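# Move the small cardboard box from desk to counter

## Task

Pick up the small cardboard box that sits on the desk and set it down on this room's counter, so that it stays there by itself without the robot holding it; do not disturb the stacked cartons, and the robot must not tip over or finish leaning.

## Robot and tools

The robot is a simulated Hello Robot Stretch 4 with one arm: an omni-wheel base, a lift that rides up a mast, a telescoping arm reaching forward, a three-joint wrist (yaw, pitch, roll) and a two-finger gripper. It stands about 1.6 m tall and its base rim lies within 0.23 m of the base origin. Loose objects may occasionally get nudged by something outside the robot's control.

Frames. Base frame: origin on the floor beneath the base centre, x ahead, y to the left, z up. hand_pose is reported in this frame and marks a point midway between the fingers, 0.015 m behind the fingertips; its printed value can be somewhat wrong. The odometry frame is the base frame as it was when the scene began. base_odometry comes from wheel rotation only, so slipping shows up as motion; heading runs -3.142 to 3.142, positive to the left.

execute_actions takes "actions", a list holding exactly one action or none (empty list returns only state and images), plus optional "cameras" (head_camera, head_left_camera, head_right_camera, wrist_camera, or all; omitted/null means all, [] means none). An action may contain "base", "joints", or both, with optional "pace" and "contact_limits"; alternatively it is {"end_of_arm": "enable_torque"} alone, which re-powers wrist or gripper motors that cut out.
- base: one command only, each a relative offset from where the base last measured itself. translate_m: straight drive in metres, -2 to 2, forward positive. strafe_m: sideways in metres, -2 to 2, left positive. rotate_rad: turn in place in radians, -3.2 to 3.2, counter-clockwise (left) positive.
- joints: absolute targets by name. lift_m 0 to 1.2 m; arm_m 0 to 0.55 m extension; wrist_yaw_rad -1.134 to 4.276 (0 points ahead, positive leftward, 3.14 folded back, above 3.4 the arm may obstruct); wrist_pitch_rad -1.117 to 4.259 (0 level, 1.57 pointing down); wrist_roll_rad -1.117 to 4.259 (0 puts fingers at equal height, positive turns clockwise viewed from behind); gripper_m 0 to 0.08, the finger gap in metres. Targets past a joint's range get clipped and the result reports it; other bad values or unknown keys reject the call entirely.
- pace: "slow", "default", "fast", "max". Base speeds 0.1/0.3/0.4/0.6 m/s and turns 1/2/3/4 rad/s; with the lift above 0.2 these are reduced, down to 0.3 m/s and 1 rad/s at 1.2.
- contact_limits: only {"arm_m": value}, 0 (gentlest) to 0.75 (firmest), default 0.5; how hard the arm may push before halting.
Motions in one action start together. Any joint or base left out may still be chasing an earlier target. One action runs at most 15 s. To unfold the wrist at the start, sending lift_m 0.4 together with wrist_yaw_rad 0 works.

wait: seconds 0 to 10; commands nothing and returns state and images. zoom_image: camera name and region [x0, y0, x1, y1] in pixels from the top-left, no bigger than 504 by 504, giving a closer look at that camera's latest full picture. read_manual returns only licence texts. finished_scene(scene) ends the scene irreversibly and reports success; the box must already rest on the counter unaided.

Results. base_status and joint_status: "done"; "off_target" (stopped short, may still push); "contact_stop_at_<key>" (hit something; that part goes slack, a slack lift may sag, slack wheels may roll); "limit_stop_at_<name>", including own_body (self-collision, likely when the wrist is pitched up below -0.2 and rolled below -0.4 or above 4) and tilt (leaning beyond 6 degrees, lift, arm and wheels slack and unresponsive); "time_out"; "torque_fault" (motor limp until enable_torque). Joint tolerances: lift and arm ±0.004, yaw and roll ±0.02, pitch ±0.05, gripper ±0.002. on_its_own lists what was not commanded; "held at" gives a held target. A stop in one call cancels later moving calls in the same reply. lidar_m: 12 distances in metres, 30-degree sectors starting straight ahead and going counter-clockwise (4th left, 7th behind, 10th right); "-" means nothing seen or closer than 0.25 m; table tops register. wrist_depth_mm: 7 by 7 grid of median depths, 100 to 2000 mm, row by row from top left. turned_by_wheels vs turned_by_imu differing by over about 0.1 rad signals a collision or slip. base_tilt in degrees, forward and right positive, with a fixed offset up to 1.5. motor_effort is percent of maximum, bracketed value the peak; wheel motors positive means turning right.

Gripping: command a gap smaller than the box; once fingers meet it they squeeze only a little further. off_target after closing means something is held. If gripper effort stays beyond about 50, the gripper faults and may let go. A level gripper holding over roughly 2.7 kg faults the wrist.

Avoid: driving or turning with over 1 kg held and arm_m over 0.2, especially fast; sustained pushes with the gripper high; pressing the gripper into surfaces during base or arm moves; dropping, slamming or knocking the box or the stacked cartons.

Each tool is called after "Request:" by a JSON object that holds its "name" and its "arguments", one argument or row to a line.

## Session

Request:
{"name": "execute_actions", "arguments": {
  "actions": []
}}

Scene clock: 0.00 s.
base_odometry: x=+0.000 y=+0.000 heading=+0.000 (m, m, rad; odometry frame)
turned_by_wheels: +0.000 (rad since the last result)
turned_by_imu: +0.000 (rad since the last result)
base_tilt: forward=+0.7 right=+0.1 (deg)
lidar_m: 0.65 0.79 1.44 1.45 0.84 0.70 0.71 0.81 1.43 1.47 1.36 0.66
base_status: not commanded
joint_positions: lift_m=+0.222 arm_m=-0.001 wrist_yaw_rad=+3.226 wrist_pitch_rad=+0.002 wrist_roll_rad=+0.007 gripper_m=+0.040
joint_status: not commanded
motor_effort: lift_m=+21 arm_m=-1 wrist_yaw_rad=+1 wrist_pitch_rad=-9 wrist_roll_rad=+0 gripper_m=+1 wheel_0=+0 wheel_1=+0 wheel_2=+0 (%)
hand_pose: x=-0.0491 y=+0.0692 z=+0.4001 quat_wxyz=(-0.042, -0.001, +0.004, +0.999) (m; base frame)
wrist_depth_mm: - - 133 842 778 723 683 / - - 132 831 768 732 683 / - 107 133 820 768 723 683 / - 124 139 831 778 723 676 / 203 991 917 842 778 723 683 / 213 1008 917 842 759 723 676 / 211 1025 114 842 123 699 676
pictures: head_camera, head_left_camera, head_right_camera, wrist_camera
Images, in order (width x height): head_camera 420x560, head_left_camera 420x672, head_right_camera 420x672, wrist_camera 616x392.

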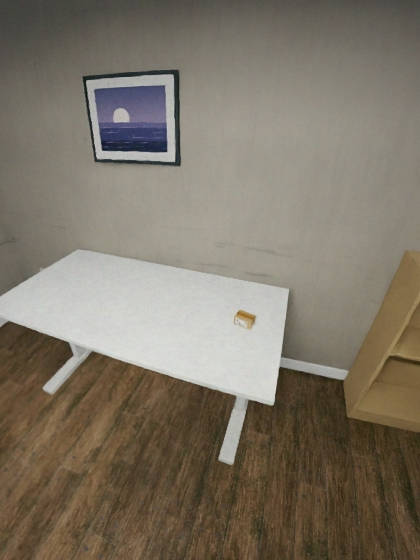

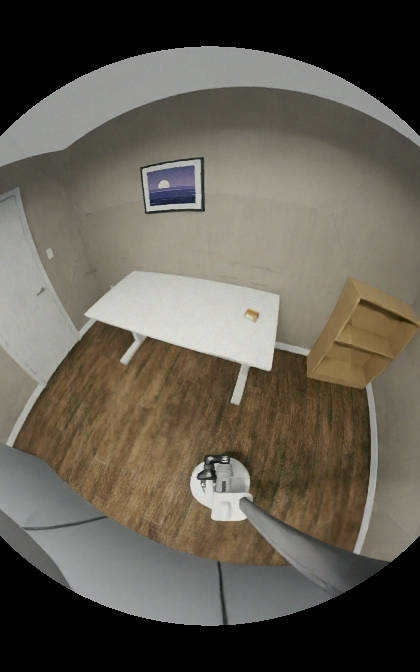

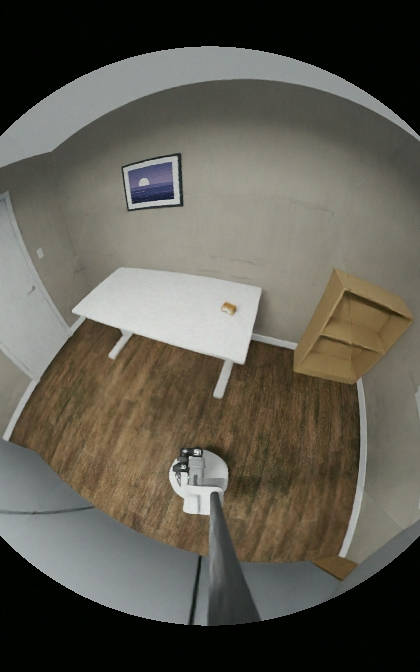

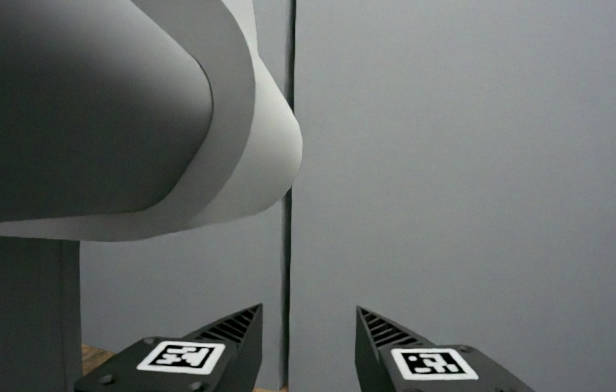

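Request:
{"name": "zoom_image", "arguments": {
  "camera": "head_camera",
  "region": [210, 290, 290, 350]
}}

Request:
{"name": "zoom_image", "arguments": {
  "camera": "head_right_camera",
  "region": [0, 400, 420, 672]
}}

Request:
{"name": "zoom_image", "arguments": {
  "camera": "head_left_camera",
  "region": [0, 400, 420, 672]
}}

Region (210, 290, 290, 350) of head_camera's 420x560 image, scaled by 6.300, with more detail than that image has; it fills the top 378 rows of this view, and the rest is white.

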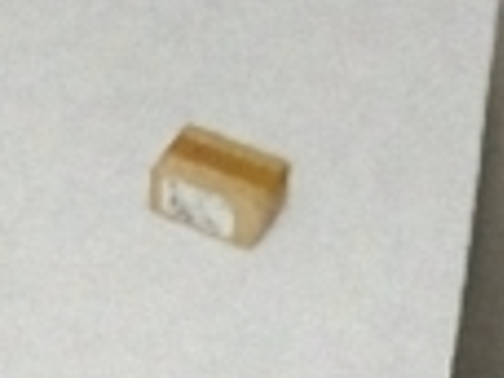

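Region (0, 400, 420, 672) of head_right_camera's 420x672 image, scaled by 1.200, with more detail than that image has; it fills the top 326 rows of this view, and the rest is white.

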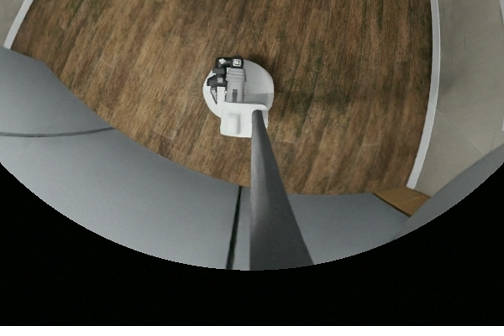

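Region (0, 400, 420, 672) of head_left_camera's 420x672 image, scaled by 1.200, with more detail than that image has; it fills the top 326 rows of this view, and the rest is white.

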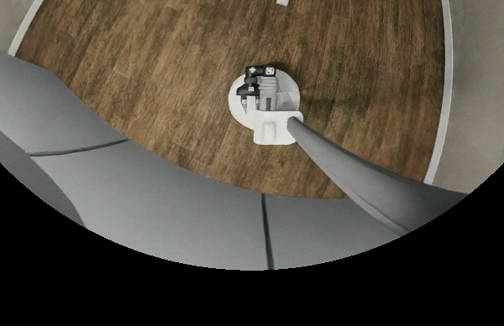

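Request:
{"name": "execute_actions", "arguments": {
  "actions": [
    {"base": {"translate_m": 0.35}, "joints": {"lift_m": 0.92, "gripper_m": 0.08}, "pace": "fast"}
  ],
  "cameras": ["head_camera", "head_left_camera"]
}}

Scene clock: 7.00 s.
base_odometry: x=+0.350 y=+0.000 heading=+0.000 (m, m, rad; odometry frame)
turned_by_wheels: +0.000 (rad since the last result)
turned_by_imu: +0.001 (rad since the last result)
base_tilt: forward=+0.5 right=+0.3 (deg)
lidar_m: 0.30 0.40 0.71 2.15 1.25 1.04 1.04 1.21 1.55 1.56 1.08 0.32
base_status: done
joint_positions: lift_m=+0.920 arm_m=-0.001 wrist_yaw_rad=+3.226 wrist_pitch_rad=+0.002 wrist_roll_rad=+0.007 gripper_m=+0.080
joint_status: all done
motor_effort: lift_m=+25(28) arm_m=-1(0) wrist_yaw_rad=+1(1) wrist_pitch_rad=-8(8) wrist_roll_rad=+0(0) gripper_m=+2(5) wheel_0=+0(6) wheel_1=+0(7) wheel_2=+0(17) (%)
hand_pose: x=-0.0491 y=+0.0692 z=+1.0976 quat_wxyz=(-0.042, -0.001, +0.004, +0.999) (m; base frame)
wrist_depth_mm: - - 133 1205 1118 1025 976 / - - 132 1182 1118 1042 960 / - 107 133 1182 1098 1025 960 / - 123 139 1182 1118 1042 960 / 203 1397 1308 1205 1118 1025 960 / 213 1464 1281 1205 1098 1025 960 / - 106 1255 1182 1098 110 -
pictures: head_camera, head_left_camera
Images, in order (width x height): head_camera 420x560, head_left_camera 420x672.

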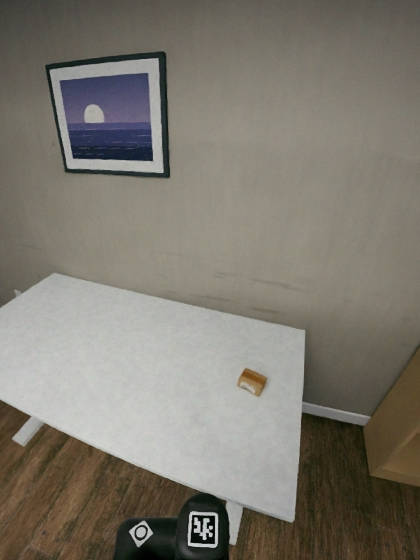

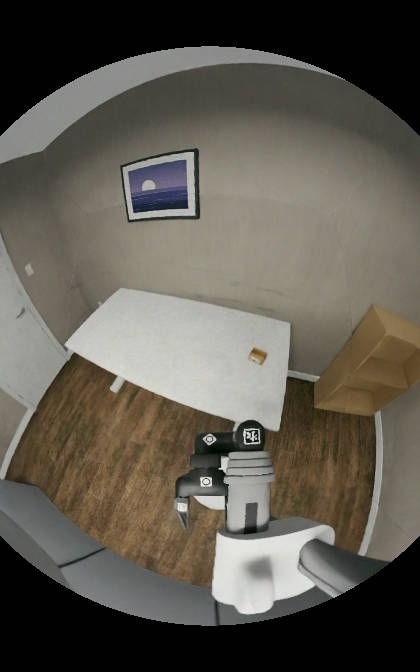

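Request:
{"name": "execute_actions", "arguments": {
  "actions": []
}}

Request:
{"name": "zoom_image", "arguments": {
  "camera": "head_camera",
  "region": [220, 350, 290, 410]
}}

Scene clock: 7.17 s.
base_odometry: x=+0.350 y=+0.000 heading=+0.000 (m, m, rad; odometry frame)
turned_by_wheels: +0.000 (rad since the last result)
turned_by_imu: +0.000 (rad since the last result)
base_tilt: forward=+0.7 right=+0.1 (deg)
lidar_m: 0.33 0.39 0.69 2.16 1.23 1.04 1.04 1.23 1.57 1.56 1.10 0.31
base_status: done
joint_positions: lift_m=+0.920 arm_m=-0.001 wrist_yaw_rad=+3.226 wrist_pitch_rad=+0.002 wrist_roll_rad=+0.007 gripper_m=+0.080
joint_status: all done
motor_effort: lift_m=+25(28) arm_m=-1(0) wrist_yaw_rad=+1(1) wrist_pitch_rad=-9(8) wrist_roll_rad=+0(0) gripper_m=+3(5) wheel_0=+0(6) wheel_1=+0(7) wheel_2=+0(17) (%)
hand_pose: x=-0.0491 y=+0.0692 z=+1.0976 quat_wxyz=(-0.042, -0.001, +0.004, +0.999) (m; base frame)
wrist_depth_mm: - - 133 1205 1118 1042 976 / - - 132 1182 1098 1025 960 / - 107 132 1182 1118 1025 976 / - 123 139 1205 1098 1042 960 / 203 1397 1308 1205 1118 1025 976 / 213 1464 1281 1205 1098 1025 960 / - 106 1255 1205 1098 110 -
pictures: head_camera, head_left_camera, head_right_camera, wrist_camera
camera_calibration (this result's frames):
wrist_camera: T_world_to_cam=[[-0.114569, 0.993414, 0.00150259, -0.0722832], [0.00602158, 0.00220698, -0.999979, 1.16191], [-0.993397, -0.114558, -0.00623478, 0.116111], [0, 0, 0, 1]] pos_world=[0.100066, 0.0825442, 1.16272]
Images, in order (width x height): head_camera 420x560, head_left_camera 420x672, head_right_camera 420x672, wrist_camera 616x392.

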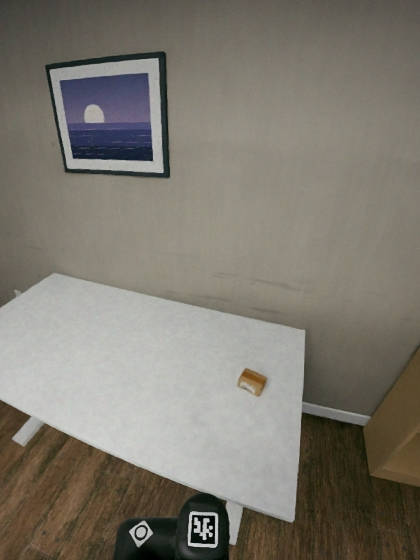

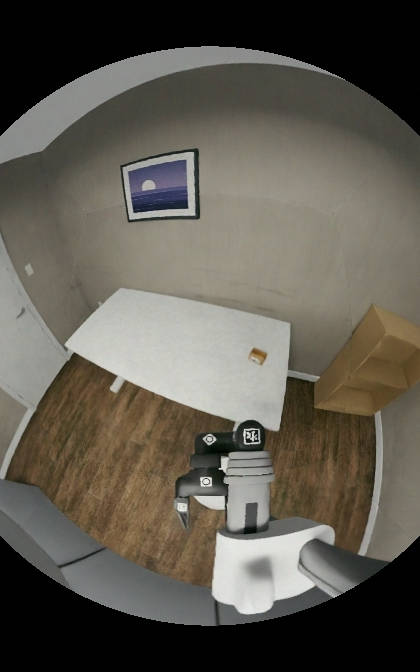

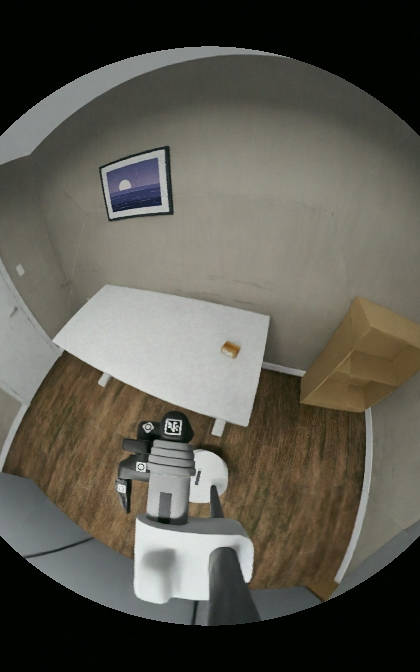

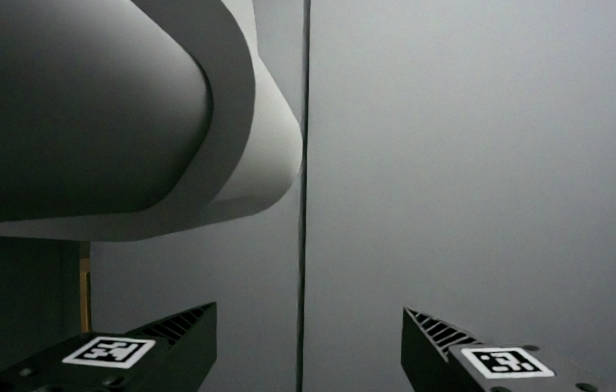

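Region (220, 350, 290, 410) of head_camera's 420x560 image, scaled by 7.200, with more detail than that image has; it fills the top 432 rows of this view, and the rest is white.

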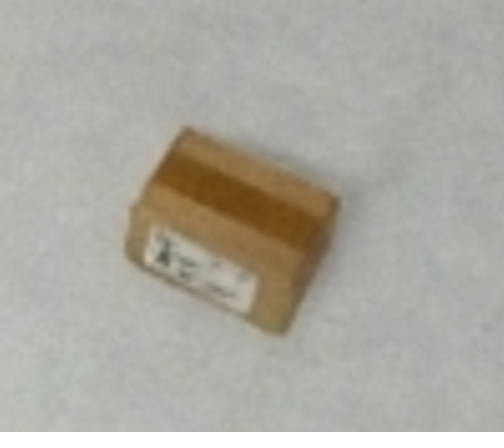

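Request:
{"name": "execute_actions", "arguments": {
  "actions": [
    {"base": {"strafe_m": -0.123}, "joints": {"lift_m": 0.89, "arm_m": 0.444, "wrist_yaw_rad": 1.047, "wrist_pitch_rad": 1.57, "wrist_roll_rad": 0.0}, "pace": "fast"}
  ]
}}

Scene clock: 10.77 s.
base_odometry: x=+0.350 y=-0.123 heading=+0.000 (m, m, rad; odometry frame)
turned_by_wheels: +0.000 (rad since the last result)
turned_by_imu: +0.001 (rad since the last result)
base_tilt: forward=+0.8 right=+0.2 (deg)
lidar_m: 0.29 0.34 0.62 2.28 1.26 1.07 1.08 1.26 1.44 1.42 1.00 0.31
base_status: done
joint_positions: lift_m=+0.890 arm_m=+0.443 wrist_yaw_rad=+1.047 wrist_pitch_rad=+1.570 wrist_roll_rad=+0.000 gripper_m=+0.080
joint_status: all done
motor_effort: lift_m=+18(24) arm_m=+5(9) wrist_yaw_rad=-1(6) wrist_pitch_rad=+0(6) wrist_roll_rad=+2(0) gripper_m=+2(2) wheel_0=-1(9) wheel_1=+1(8) wheel_2=+1(3) (%)
hand_pose: x=+0.6898 y=-0.0435 z=+0.8558 quat_wxyz=(+0.613, -0.353, +0.612, +0.354) (m; base frame)
wrist_depth_mm: 283 281 281 279 278 277 274 / 283 282 279 279 278 276 276 / 283 283 281 279 278 277 276 / 285 283 282 279 278 277 277 / 285 282 282 230 278 278 276 / 285 283 283 230 279 277 277 / - 106 282 281 279 110 -
pictures: head_camera, head_left_camera, head_right_camera, wrist_camera
camera_calibration (this result's frames):
wrist_camera: T_world_to_cam=[[0.870283, -0.491607, -0.0305055, -0.591841], [-0.491735, -0.870737, 0.00367785, 0.362362], [-0.0283703, 0.0117998, -0.999528, 1.02567], [0, 0, 0, 1]] pos_world=[0.722353, 0.0124659, 1.0058]
Images, in order (width x height): head_camera 420x560, head_left_camera 420x672, head_right_camera 420x672, wrist_camera 616x392.

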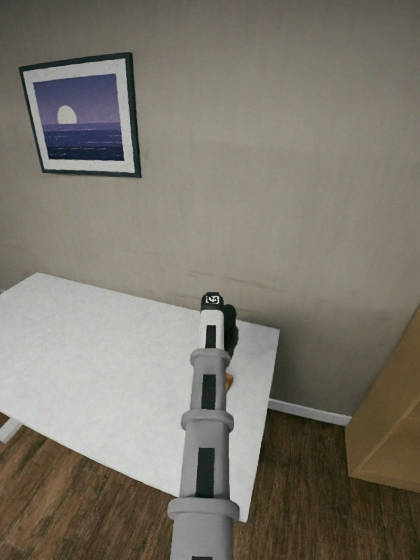

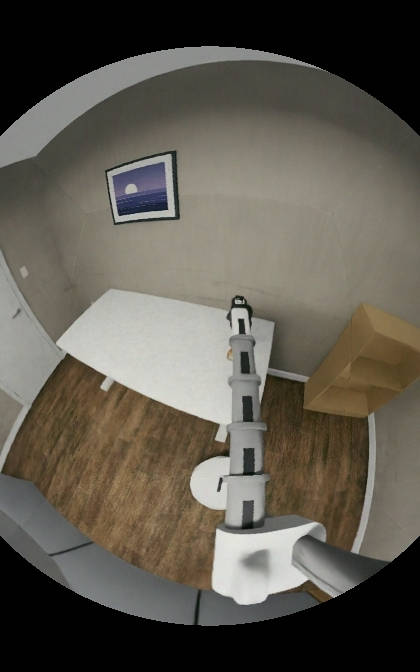

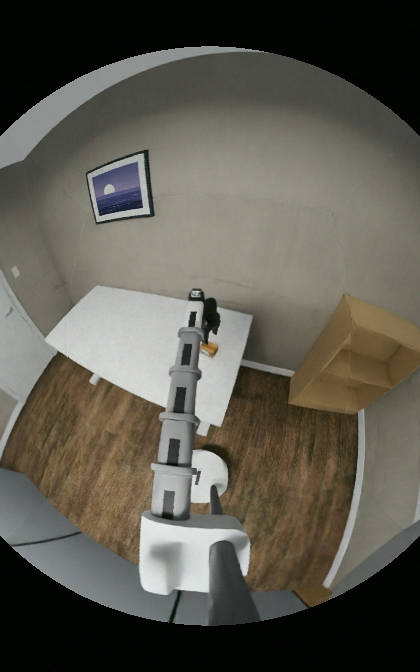

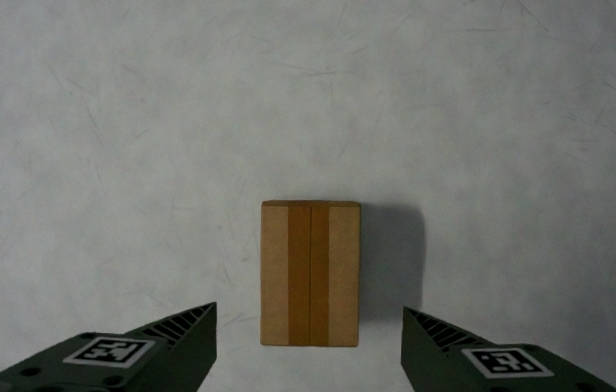

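Request:
{"name": "execute_actions", "arguments": {
  "actions": [
    {"joints": {"lift_m": 0.794}}
  ],
  "cameras": ["wrist_camera", "head_right_camera"]
}}

Scene clock: 12.73 s.
base_odometry: x=+0.350 y=-0.123 heading=+0.000 (m, m, rad; odometry frame)
turned_by_wheels: +0.000 (rad since the last result)
turned_by_imu: +0.000 (rad since the last result)
base_tilt: forward=+0.7 right=+0.2 (deg)
lidar_m: 0.27 0.31 0.62 2.27 1.28 1.08 1.07 1.26 1.42 1.43 1.00 0.30
base_status: not commanded
joint_positions: lift_m=+0.794 arm_m=+0.443 wrist_yaw_rad=+1.047 wrist_pitch_rad=+1.570 wrist_roll_rad=+0.000 gripper_m=+0.080
joint_status: all done
motor_effort: lift_m=+17(13) arm_m=+5(5) wrist_yaw_rad=-1(1) wrist_pitch_rad=+0(1) wrist_roll_rad=+0(1) gripper_m=+1(0) wheel_0=-1(1) wheel_1=+1(1) wheel_2=+1(1) (%)
hand_pose: x=+0.6898 y=-0.0435 z=+0.7599 quat_wxyz=(+0.613, -0.353, +0.612, +0.354) (m; base frame)
wrist_depth_mm: 186 185 185 183 182 181 - / 186 186 185 183 183 182 181 / 186 186 185 183 182 182 181 / 187 186 185 184 183 182 181 / 187 186 185 134 182 182 182 / 187 186 140 134 146 182 182 / - 106 135 135 134 110 -
pictures: head_right_camera, wrist_camera
camera_calibration (this result's frames):
wrist_camera: T_world_to_cam=[[0.870267, -0.491635, -0.0305055, -0.59476], [-0.491763, -0.870721, 0.00367796, 0.362732], [-0.02837, 0.0118006, -0.999528, 0.929746], [0, 0, 0, 1]] pos_world=[0.722355, 0.0124624, 0.909829]
Images, in order (width x height): head_right_camera 420x672, wrist_camera 616x392.

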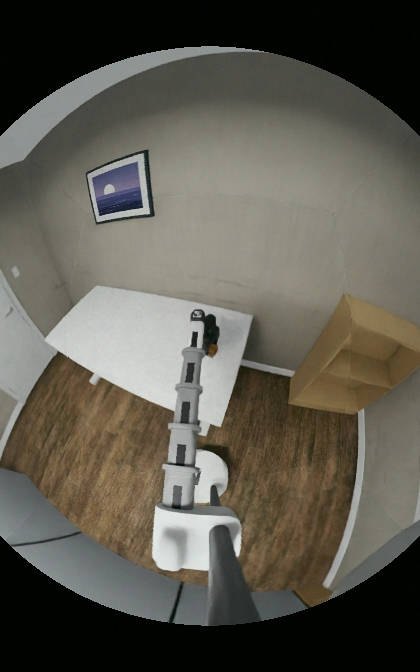

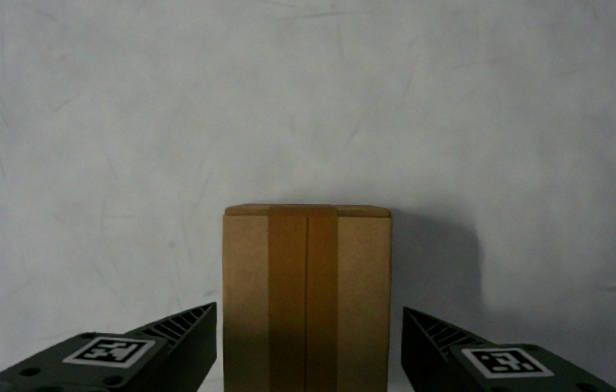

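Request:
{"name": "execute_actions", "arguments": {
  "actions": [
    {"joints": {"gripper_m": 0.04}}
  ],
  "cameras": ["wrist_camera"]
}}

Scene clock: 13.83 s.
base_odometry: x=+0.350 y=-0.123 heading=+0.000 (m, m, rad; odometry frame)
turned_by_wheels: +0.000 (rad since the last result)
turned_by_imu: +0.000 (rad since the last result)
base_tilt: forward=+0.7 right=+0.1 (deg)
lidar_m: 0.30 0.37 0.62 2.28 1.28 1.10 1.07 1.24 1.43 1.44 1.00 0.30
base_status: not commanded
joint_positions: lift_m=+0.794 arm_m=+0.443 wrist_yaw_rad=+1.047 wrist_pitch_rad=+1.570 wrist_roll_rad=+0.000 gripper_m=+0.059
joint_status: gripper_m off_target (ended at +0.059, target +0.040)
on_its_own: gripper_m is held at +0.053, not at your +0.040, by its contact guard: the fingers met something
motor_effort: lift_m=+17(17) arm_m=+5(6) wrist_yaw_rad=-1(0) wrist_pitch_rad=+0(0) wrist_roll_rad=+0(0) gripper_m=-37(37) wheel_0=-1(1) wheel_1=+1(1) wheel_2=+1(1) (%)
hand_pose: x=+0.6898 y=-0.0435 z=+0.7599 quat_wxyz=(+0.613, -0.353, +0.612, +0.354) (m; base frame)
wrist_depth_mm: 186 185 185 183 182 181 - / 186 186 185 183 183 182 181 / 186 186 185 184 183 182 181 / 186 186 185 183 183 182 181 / 187 186 185 134 183 182 182 / 187 186 135 134 135 182 182 / 187 - 131 135 131 122 -
pictures: wrist_camera
camera_calibration (this result's frames):
wrist_camera: T_world_to_cam=[[0.87025, -0.491665, -0.0305055, -0.594752], [-0.491792, -0.870705, 0.00368083, 0.362749], [-0.028371, 0.0117991, -0.999528, 0.929746], [0, 0, 0, 1]] pos_world=[0.722358, 0.0124586, 0.909829]
Images, in order (width x height): wrist_camera 616x392.

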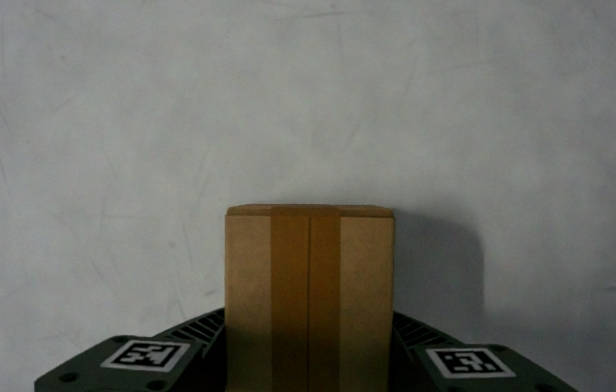

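Request:
{"name": "execute_actions", "arguments": {
  "actions": [
    {"joints": {"lift_m": 0.84}}
  ],
  "cameras": ["wrist_camera"]
}}

Scene clock: 15.07 s.
base_odometry: x=+0.350 y=-0.123 heading=+0.000 (m, m, rad; odometry frame)
turned_by_wheels: +0.000 (rad since the last result)
turned_by_imu: +0.000 (rad since the last result)
base_tilt: forward=+0.6 right=+0.2 (deg)
lidar_m: 0.29 0.33 0.65 2.27 1.26 1.07 1.08 1.27 1.43 1.43 0.97 0.27
base_status: not commanded
joint_positions: lift_m=+0.840 arm_m=+0.443 wrist_yaw_rad=+1.047 wrist_pitch_rad=+1.570 wrist_roll_rad=+0.000 gripper_m=+0.059
joint_status: all done
on_its_own: gripper_m is held at +0.053, not at your +0.040, by its contact guard: the fingers met something
motor_effort: lift_m=+25(27) arm_m=+5(5) wrist_yaw_rad=+0(1) wrist_pitch_rad=+1(0) wrist_roll_rad=-1(1) gripper_m=-38(36) wheel_0=-1(0) wheel_1=+1(1) wheel_2=+1(1) (%)
hand_pose: x=+0.6898 y=-0.0435 z=+0.8052 quat_wxyz=(+0.613, -0.353, +0.612, +0.354) (m; base frame)
wrist_depth_mm: 232 231 229 228 227 225 225 / 233 231 230 229 227 226 225 / 232 231 230 229 228 227 226 / 232 231 230 229 228 227 226 / 232 231 230 134 228 227 226 / 233 232 135 134 135 227 226 / 234 - 131 134 131 122 226
pictures: wrist_camera
camera_calibration (this result's frames):
wrist_camera: T_world_to_cam=[[0.870249, -0.491666, -0.0305055, -0.593371], [-0.491794, -0.870704, 0.00368083, 0.362584], [-0.028371, 0.0117992, -0.999528, 0.975039], [0, 0, 0, 1]] pos_world=[0.72236, 0.0124583, 0.955143]
Images, in order (width x height): wrist_camera 616x392.

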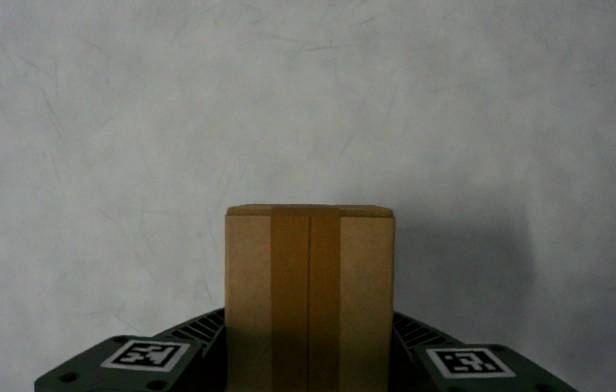

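Request:
{"name": "execute_actions", "arguments": {
  "actions": [
    {"base": {"rotate_rad": 2.845}, "joints": {"lift_m": 0.86, "arm_m": 0.0}}
  ]
}}

Scene clock: 19.43 s.
base_odometry: x=+0.350 y=-0.123 heading=+2.845 (m, m, rad; odometry frame)
turned_by_wheels: +2.845 (rad since the last result)
turned_by_imu: +2.908 (rad since the last result)
base_tilt: forward=+0.7 right=+0.1 (deg)
lidar_m: 1.07 1.13 1.50 1.43 1.19 1.00 0.29 0.36 0.40 1.24 1.61 1.13
base_status: done
joint_positions: lift_m=+0.860 arm_m=+0.001 wrist_yaw_rad=+1.047 wrist_pitch_rad=+1.570 wrist_roll_rad=+0.000 gripper_m=+0.059
joint_status: all done
on_its_own: gripper_m is held at +0.053, not at your +0.040, by its contact guard: the fingers met something
motor_effort: lift_m=+24(27) arm_m=-6(6) wrist_yaw_rad=-1(2) wrist_pitch_rad=+0(2) wrist_roll_rad=-1(1) gripper_m=-36(37) wheel_0=-1(4) wheel_1=+1(10) wheel_2=+1(0) (%)
hand_pose: x=+0.2477 y=-0.0435 z=+0.8252 quat_wxyz=(+0.613, -0.353, +0.612, +0.354) (m; base frame)
wrist_depth_mm: 991 976 976 976 960 960 960 / 991 991 976 976 960 960 960 / 991 976 976 976 976 946 960 / 991 778 768 960 976 960 960 / 991 768 759 134 976 960 960 / 991 768 135 134 135 960 960 / 991 - 131 134 131 122 976
pictures: head_camera, head_left_camera, head_right_camera, wrist_camera
camera_calibration (this result's frames):
wrist_camera: T_world_to_cam=[[0.870206, -0.491743, -0.030505, -0.208042], [-0.491872, -0.87066, 0.00362277, 0.145185], [-0.028341, 0.011852, -0.999528, 0.982545], [0, 0, 0, 1]] pos_world=[0.280298, 0.012459, 0.975209]
Images, in order (width x height): head_camera 420x560, head_left_camera 420x672, head_right_camera 420x672, wrist_camera 616x392.

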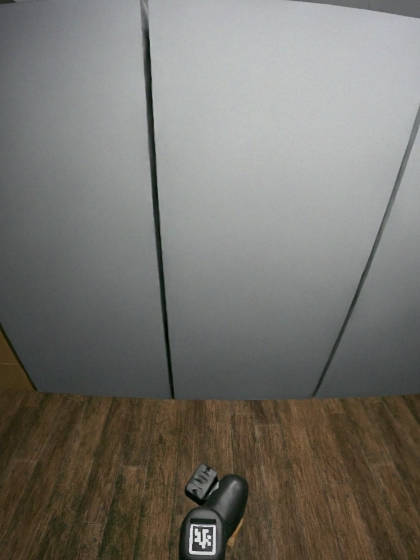

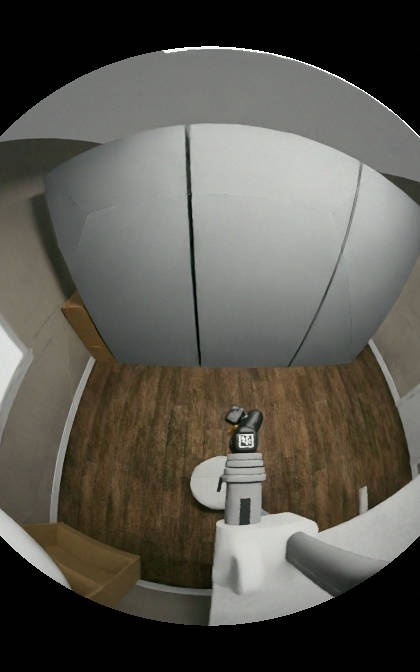

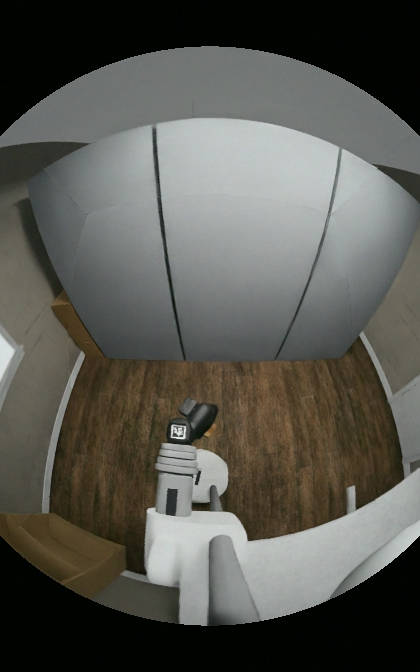

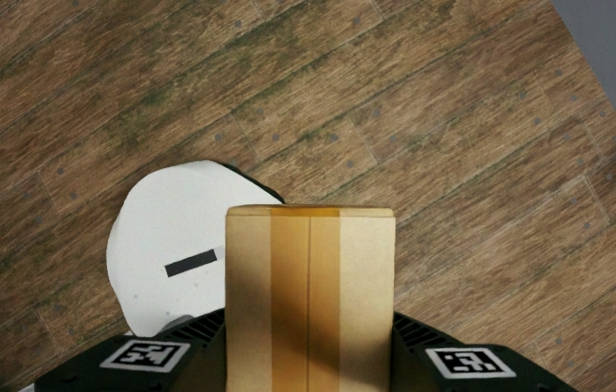

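Request:
{"name": "zoom_image", "arguments": {
  "camera": "head_right_camera",
  "region": [270, 280, 420, 530]
}}

Region (270, 280, 420, 530) of head_right_camera's 420x672 image, scaled by 2.016, with more detail than that image has; it fills the left 302 columns of this view, and the rest is white.

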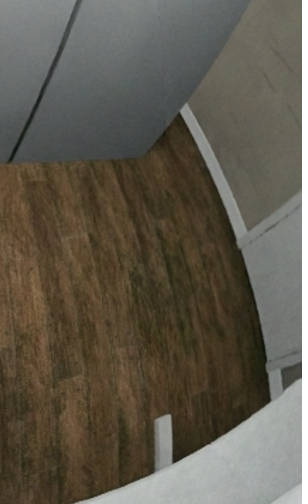

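Request:
{"name": "execute_actions", "arguments": {
  "actions": [
    {"base": {"translate_m": 0.58}, "joints": {"lift_m": 0.4}, "pace": "fast"}
  ],
  "cameras": ["head_right_camera", "wrist_camera"]
}}

Scene clock: 25.27 s.
base_odometry: x=-0.205 y=+0.046 heading=+2.845 (m, m, rad; odometry frame)
turned_by_wheels: +0.000 (rad since the last result)
turned_by_imu: +0.002 (rad since the last result)
base_tilt: forward=+0.6 right=+0.2 (deg)
lidar_m: 0.49 0.50 0.69 1.46 1.52 1.51 0.87 0.92 1.26 2.23 0.76 0.53
base_status: done
joint_positions: lift_m=+0.400 arm_m=+0.001 wrist_yaw_rad=+1.047 wrist_pitch_rad=+1.570 wrist_roll_rad=+0.000 gripper_m=+0.059
joint_status: all done
on_its_own: gripper_m is held at +0.053, not at your +0.040, by its contact guard: the fingers met something
motor_effort: lift_m=+18(24) arm_m=-5(6) wrist_yaw_rad=+1(1) wrist_pitch_rad=+0(0) wrist_roll_rad=+0(1) gripper_m=-37(37) wheel_0=-1(9) wheel_1=-1(7) wheel_2=-1(12) (%)
hand_pose: x=+0.2476 y=-0.0436 z=+0.3658 quat_wxyz=(+0.613, -0.353, +0.612, +0.354) (m; base frame)
wrist_depth_mm: 517 517 517 508 508 370 291 / 517 517 517 512 508 424 325 / 312 377 512 508 512 500 359 / 303 304 342 512 508 508 413 / 301 301 301 134 512 508 477 / 303 301 135 135 135 512 512 / 303 - 131 135 131 122 508
pictures: head_right_camera, wrist_camera
camera_calibration (this result's frames):
wrist_camera: T_world_to_cam=[[0.870124, -0.491887, -0.0305067, -0.221983], [-0.492011, -0.87058, 0.00380432, 0.146735], [-0.0284298, 0.0116994, -0.999527, 0.523352], [0, 0, 0, 1]] pos_world=[0.280227, 0.0124318, 0.515774]
Images, in order (width x height): head_right_camera 420x672, wrist_camera 616x392.

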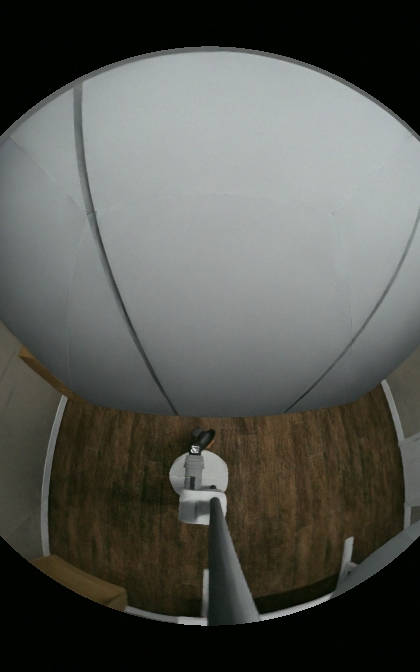

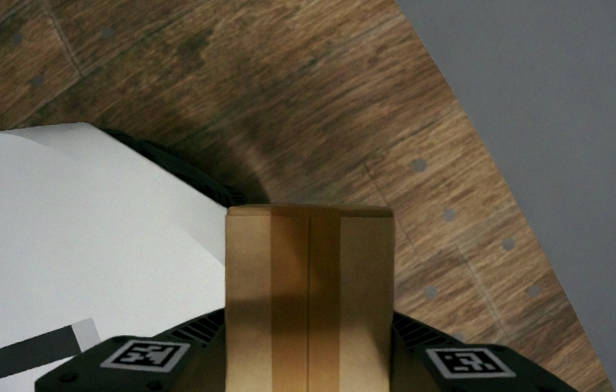

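Request:
{"name": "execute_actions", "arguments": {
  "actions": [
    {"base": {"strafe_m": -1.9}, "pace": "max"}
  ]
}}

Scene clock: 30.60 s.
base_odometry: x=+0.351 y=+1.863 heading=+2.845 (m, m, rad; odometry frame)
turned_by_wheels: +0.000 (rad since the last result)
turned_by_imu: -0.002 (rad since the last result)
base_tilt: forward=+0.5 right=+0.4 (deg)
lidar_m: 1.27 0.62 0.80 1.99 1.25 0.96 1.61 0.52 0.34 0.36 0.36 0.52
base_status: done
joint_positions: lift_m=+0.400 arm_m=+0.001 wrist_yaw_rad=+1.047 wrist_pitch_rad=+1.570 wrist_roll_rad=+0.000 gripper_m=+0.059
joint_status: not commanded
on_its_own: gripper_m is held at +0.053, not at your +0.040, by its contact guard: the fingers met something
motor_effort: lift_m=+20(20) arm_m=-5(5) wrist_yaw_rad=+0(0) wrist_pitch_rad=-1(1) wrist_roll_rad=+0(0) gripper_m=-37(38) wheel_0=+0(13) wheel_1=+0(13) wheel_2=-1(6) (%)
hand_pose: x=+0.2476 y=-0.0436 z=+0.3656 quat_wxyz=(+0.613, -0.353, +0.612, +0.354) (m; base frame)
wrist_depth_mm: 517 517 512 512 508 508 504 / 521 517 517 512 508 504 504 / 310 392 517 512 508 508 504 / 303 303 366 508 508 508 504 / 303 301 301 134 508 504 508 / 303 301 135 134 136 508 508 / 303 - 131 135 131 122 492
pictures: head_camera, head_left_camera, head_right_camera, wrist_camera
camera_calibration (this result's frames):
wrist_camera: T_world_to_cam=[[0.870018, -0.492075, -0.030509, -0.221945], [-0.492192, -0.870477, 0.00406466, 0.146603], [-0.0285575, 0.01148, -0.999526, 0.523182], [0, 0, 0, 1]] pos_world=[0.280194, 0.012395, 0.515567]
Images, in order (width x height): head_camera 420x560, head_left_camera 420x672, head_right_camera 420x672, wrist_camera 616x392.

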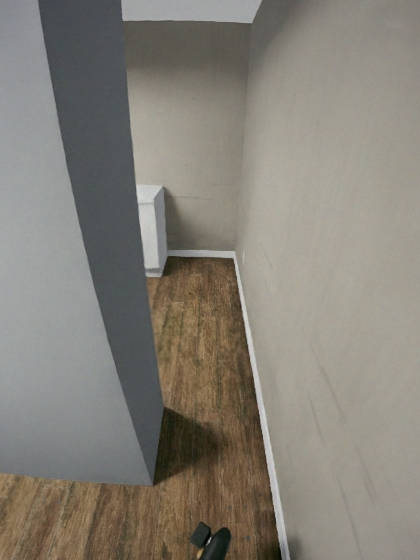

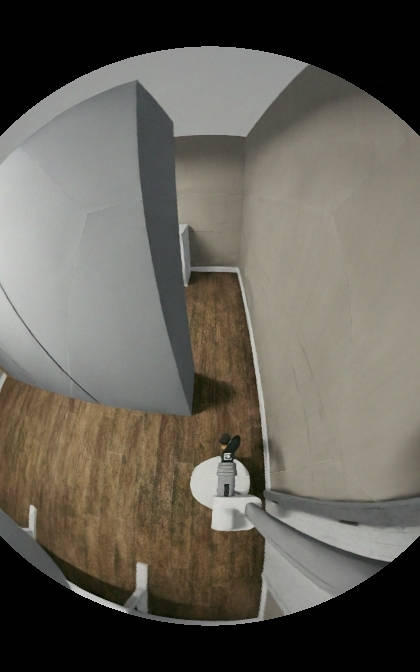

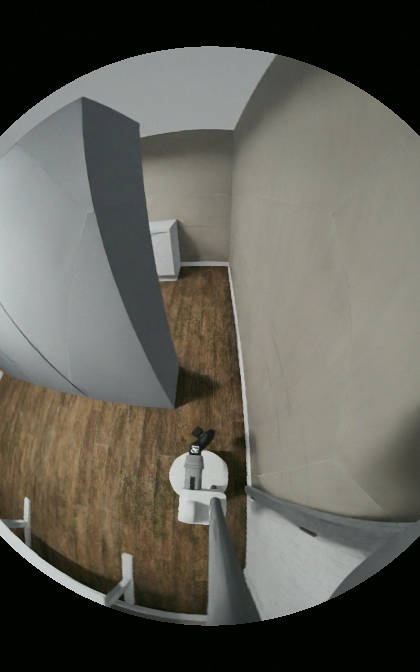

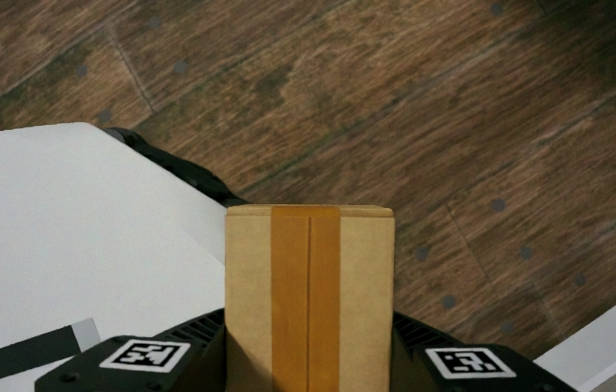

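Request:
{"name": "zoom_image", "arguments": {
  "camera": "head_camera",
  "region": [110, 360, 310, 560]
}}

Request:
{"name": "zoom_image", "arguments": {
  "camera": "head_camera",
  "region": [110, 160, 280, 330]
}}

Region (110, 360, 310, 560) of head_camera's 420x560 image, scaled by 2.520, with more detail than that image has.

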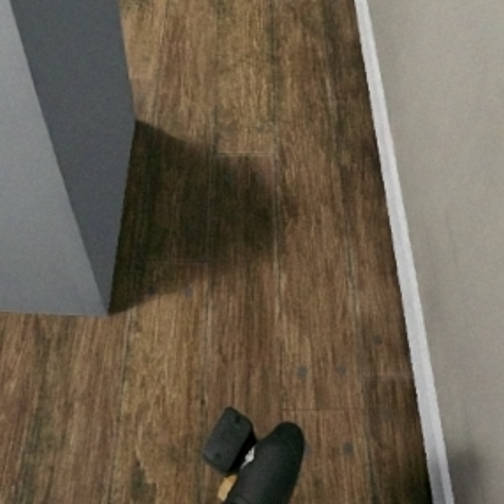

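Region (110, 160, 280, 330) of head_camera's 420x560 image, scaled by 2.965, with more detail than that image has.

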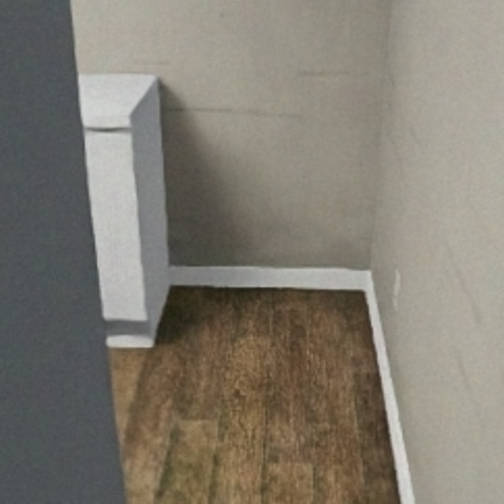

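Request:
{"name": "execute_actions", "arguments": {
  "actions": [
    {"base": {"strafe_m": -0.04}, "pace": "max"}
  ],
  "cameras": ["head_camera"]
}}

Request:
{"name": "zoom_image", "arguments": {
  "camera": "head_camera",
  "region": [110, 360, 310, 560]
}}

Scene clock: 33.47 s.
base_odometry: x=+0.363 y=+1.902 heading=+2.845 (m, m, rad; odometry frame)
turned_by_wheels: +0.000 (rad since the last result)
turned_by_imu: +0.000 (rad since the last result)
base_tilt: forward=+0.7 right=+0.2 (deg)
lidar_m: 1.13 0.63 0.80 1.97 1.22 0.98 1.51 0.47 0.31 0.32 0.34 0.47
base_status: done
joint_positions: lift_m=+0.400 arm_m=+0.001 wrist_yaw_rad=+1.047 wrist_pitch_rad=+1.570 wrist_roll_rad=+0.000 gripper_m=+0.059
joint_status: not commanded
on_its_own: gripper_m is held at +0.053, not at your +0.040, by its contact guard: the fingers met something
motor_effort: lift_m=+20(20) arm_m=-5(5) wrist_yaw_rad=+0(1) wrist_pitch_rad=-1(1) wrist_roll_rad=+0(1) gripper_m=-37(36) wheel_0=+0(9) wheel_1=-1(11) wheel_2=-1(6) (%)
hand_pose: x=+0.2476 y=-0.0436 z=+0.3656 quat_wxyz=(+0.613, -0.353, +0.612, +0.354) (m; base frame)
wrist_depth_mm: 517 517 517 508 508 508 504 / 517 517 517 508 508 508 504 / 310 382 512 508 508 508 504 / 301 303 338 512 508 508 504 / 301 301 301 134 512 508 504 / 303 301 135 134 136 508 504 / 303 - 131 135 131 122 439
pictures: head_camera
Images, in order (width x height): head_camera 420x560.

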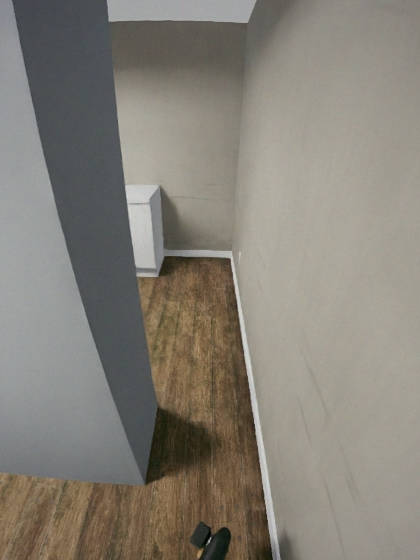

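Region (110, 360, 310, 560) of head_camera's 420x560 image, scaled by 2.520, with more detail than that image has.

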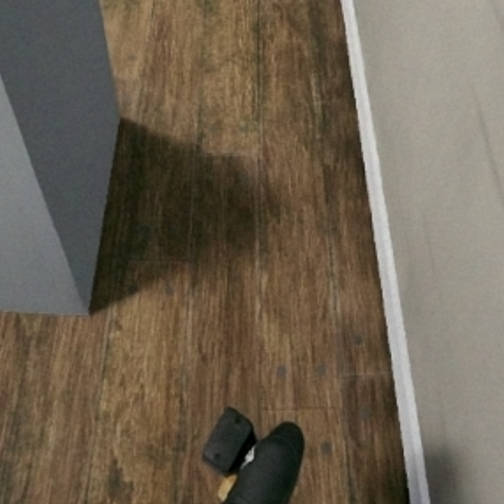

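Request:
{"name": "execute_actions", "arguments": {
  "actions": [
    {"base": {"translate_m": 1.3}, "joints": {"lift_m": 0.8}, "pace": "max"}
  ]
}}

Scene clock: 38.10 s.
base_odometry: x=-0.880 y=+2.282 heading=+2.844 (m, m, rad; odometry frame)
turned_by_wheels: +0.000 (rad since the last result)
turned_by_imu: +0.004 (rad since the last result)
base_tilt: forward=+0.7 right=+0.0 (deg)
lidar_m: 1.04 1.36 1.70 1.22 0.42 0.45 1.33 0.42 0.31 0.27 0.29 0.41
base_status: done
joint_positions: lift_m=+0.800 arm_m=+0.001 wrist_yaw_rad=+1.047 wrist_pitch_rad=+1.570 wrist_roll_rad=+0.000 gripper_m=+0.059
joint_status: all done
on_its_own: gripper_m is held at +0.053, not at your +0.040, by its contact guard: the fingers met something
motor_effort: lift_m=+24(27) arm_m=-5(5) wrist_yaw_rad=+1(1) wrist_pitch_rad=-2(1) wrist_roll_rad=+0(0) gripper_m=-38(37) wheel_0=-2(7) wheel_1=+0(10) wheel_2=-1(15) (%)
hand_pose: x=+0.2475 y=-0.0436 z=+0.7653 quat_wxyz=(+0.613, -0.353, +0.612, +0.354) (m; base frame)
wrist_depth_mm: 917 917 917 917 904 904 891 / 917 917 917 917 904 891 904 / 931 917 904 917 917 904 904 / 917 707 699 917 904 904 809 / 931 707 699 134 878 798 615 / 917 707 135 134 135 580 477 / 931 - 131 135 131 122 399
pictures: head_camera, head_left_camera, head_right_camera, wrist_camera
camera_calibration (this result's frames):
wrist_camera: T_world_to_cam=[[0.869994, -0.492118, -0.0305091, -0.209722], [-0.492235, -0.870453, 0.00407515, 0.144962], [-0.0285622, 0.0114723, -0.999526, 0.922668], [0, 0, 0, 1]] pos_world=[0.280165, 0.0123891, 0.915242]
Images, in order (width x height): head_camera 420x560, head_left_camera 420x672, head_right_camera 420x672, wrist_camera 616x392.

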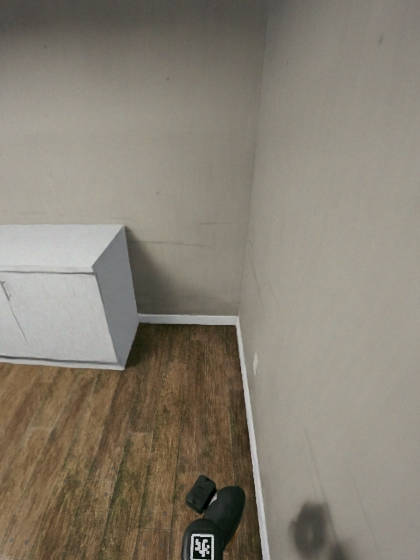

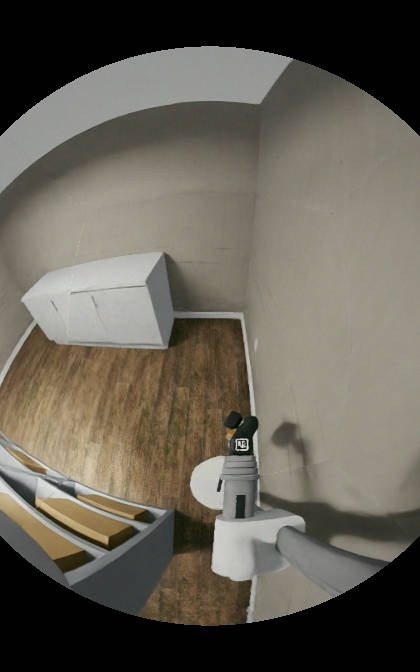

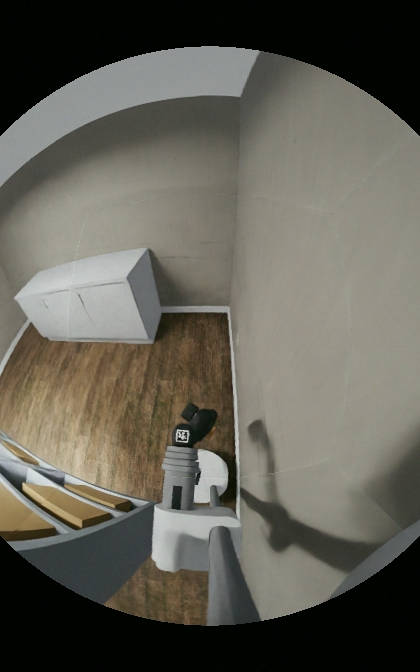

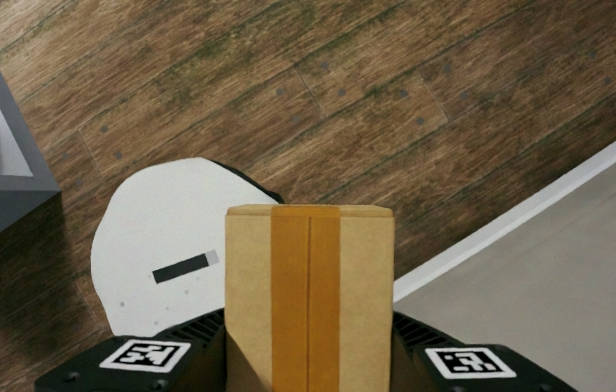

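Request:
{"name": "execute_actions", "arguments": {
  "actions": [
    {"base": {"rotate_rad": 0.57}, "joints": {"lift_m": 1.03}, "pace": "fast"}
  ],
  "cameras": ["head_camera", "head_right_camera"]
}}

Scene clock: 40.27 s.
base_odometry: x=-0.880 y=+2.282 heading=-2.869 (m, m, rad; odometry frame)
turned_by_wheels: +0.570 (rad since the last result)
turned_by_imu: +0.583 (rad since the last result)
base_tilt: forward=+0.7 right=+0.1 (deg)
lidar_m: 1.35 1.77 1.01 0.42 0.49 1.08 0.42 0.30 0.27 0.28 0.42 1.20
base_status: done
joint_positions: lift_m=+1.030 arm_m=+0.001 wrist_yaw_rad=+1.047 wrist_pitch_rad=+1.570 wrist_roll_rad=+0.000 gripper_m=+0.059
joint_status: all done
on_its_own: gripper_m is held at +0.053, not at your +0.040, by its contact guard: the fingers met something
motor_effort: lift_m=+25(25) arm_m=-5(5) wrist_yaw_rad=+0(1) wrist_pitch_rad=-1(2) wrist_roll_rad=+0(0) gripper_m=-37(36) wheel_0=+0(4) wheel_1=-1(5) wheel_2=+1(11) (%)
hand_pose: x=+0.2475 y=-0.0436 z=+0.9952 quat_wxyz=(+0.613, -0.353, +0.612, +0.354) (m; base frame)
wrist_depth_mm: 854 1025 1138 1138 1138 1118 1118 / 778 1078 1160 1138 1118 1138 1118 / 1160 1138 1138 1160 1138 1138 1138 / 1160 1160 931 1138 1138 1118 1118 / 1160 1138 931 134 1138 1138 1138 / 1138 1160 135 135 135 1138 1118 / 931 - 131 135 131 122 1060
pictures: head_camera, head_right_camera
Images, in order (width x height): head_camera 420x560, head_right_camera 420x672.

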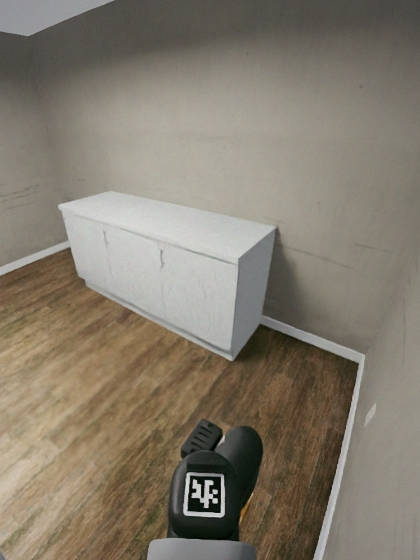

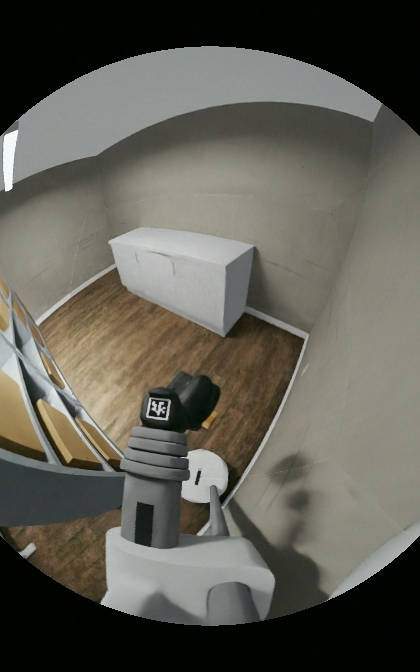

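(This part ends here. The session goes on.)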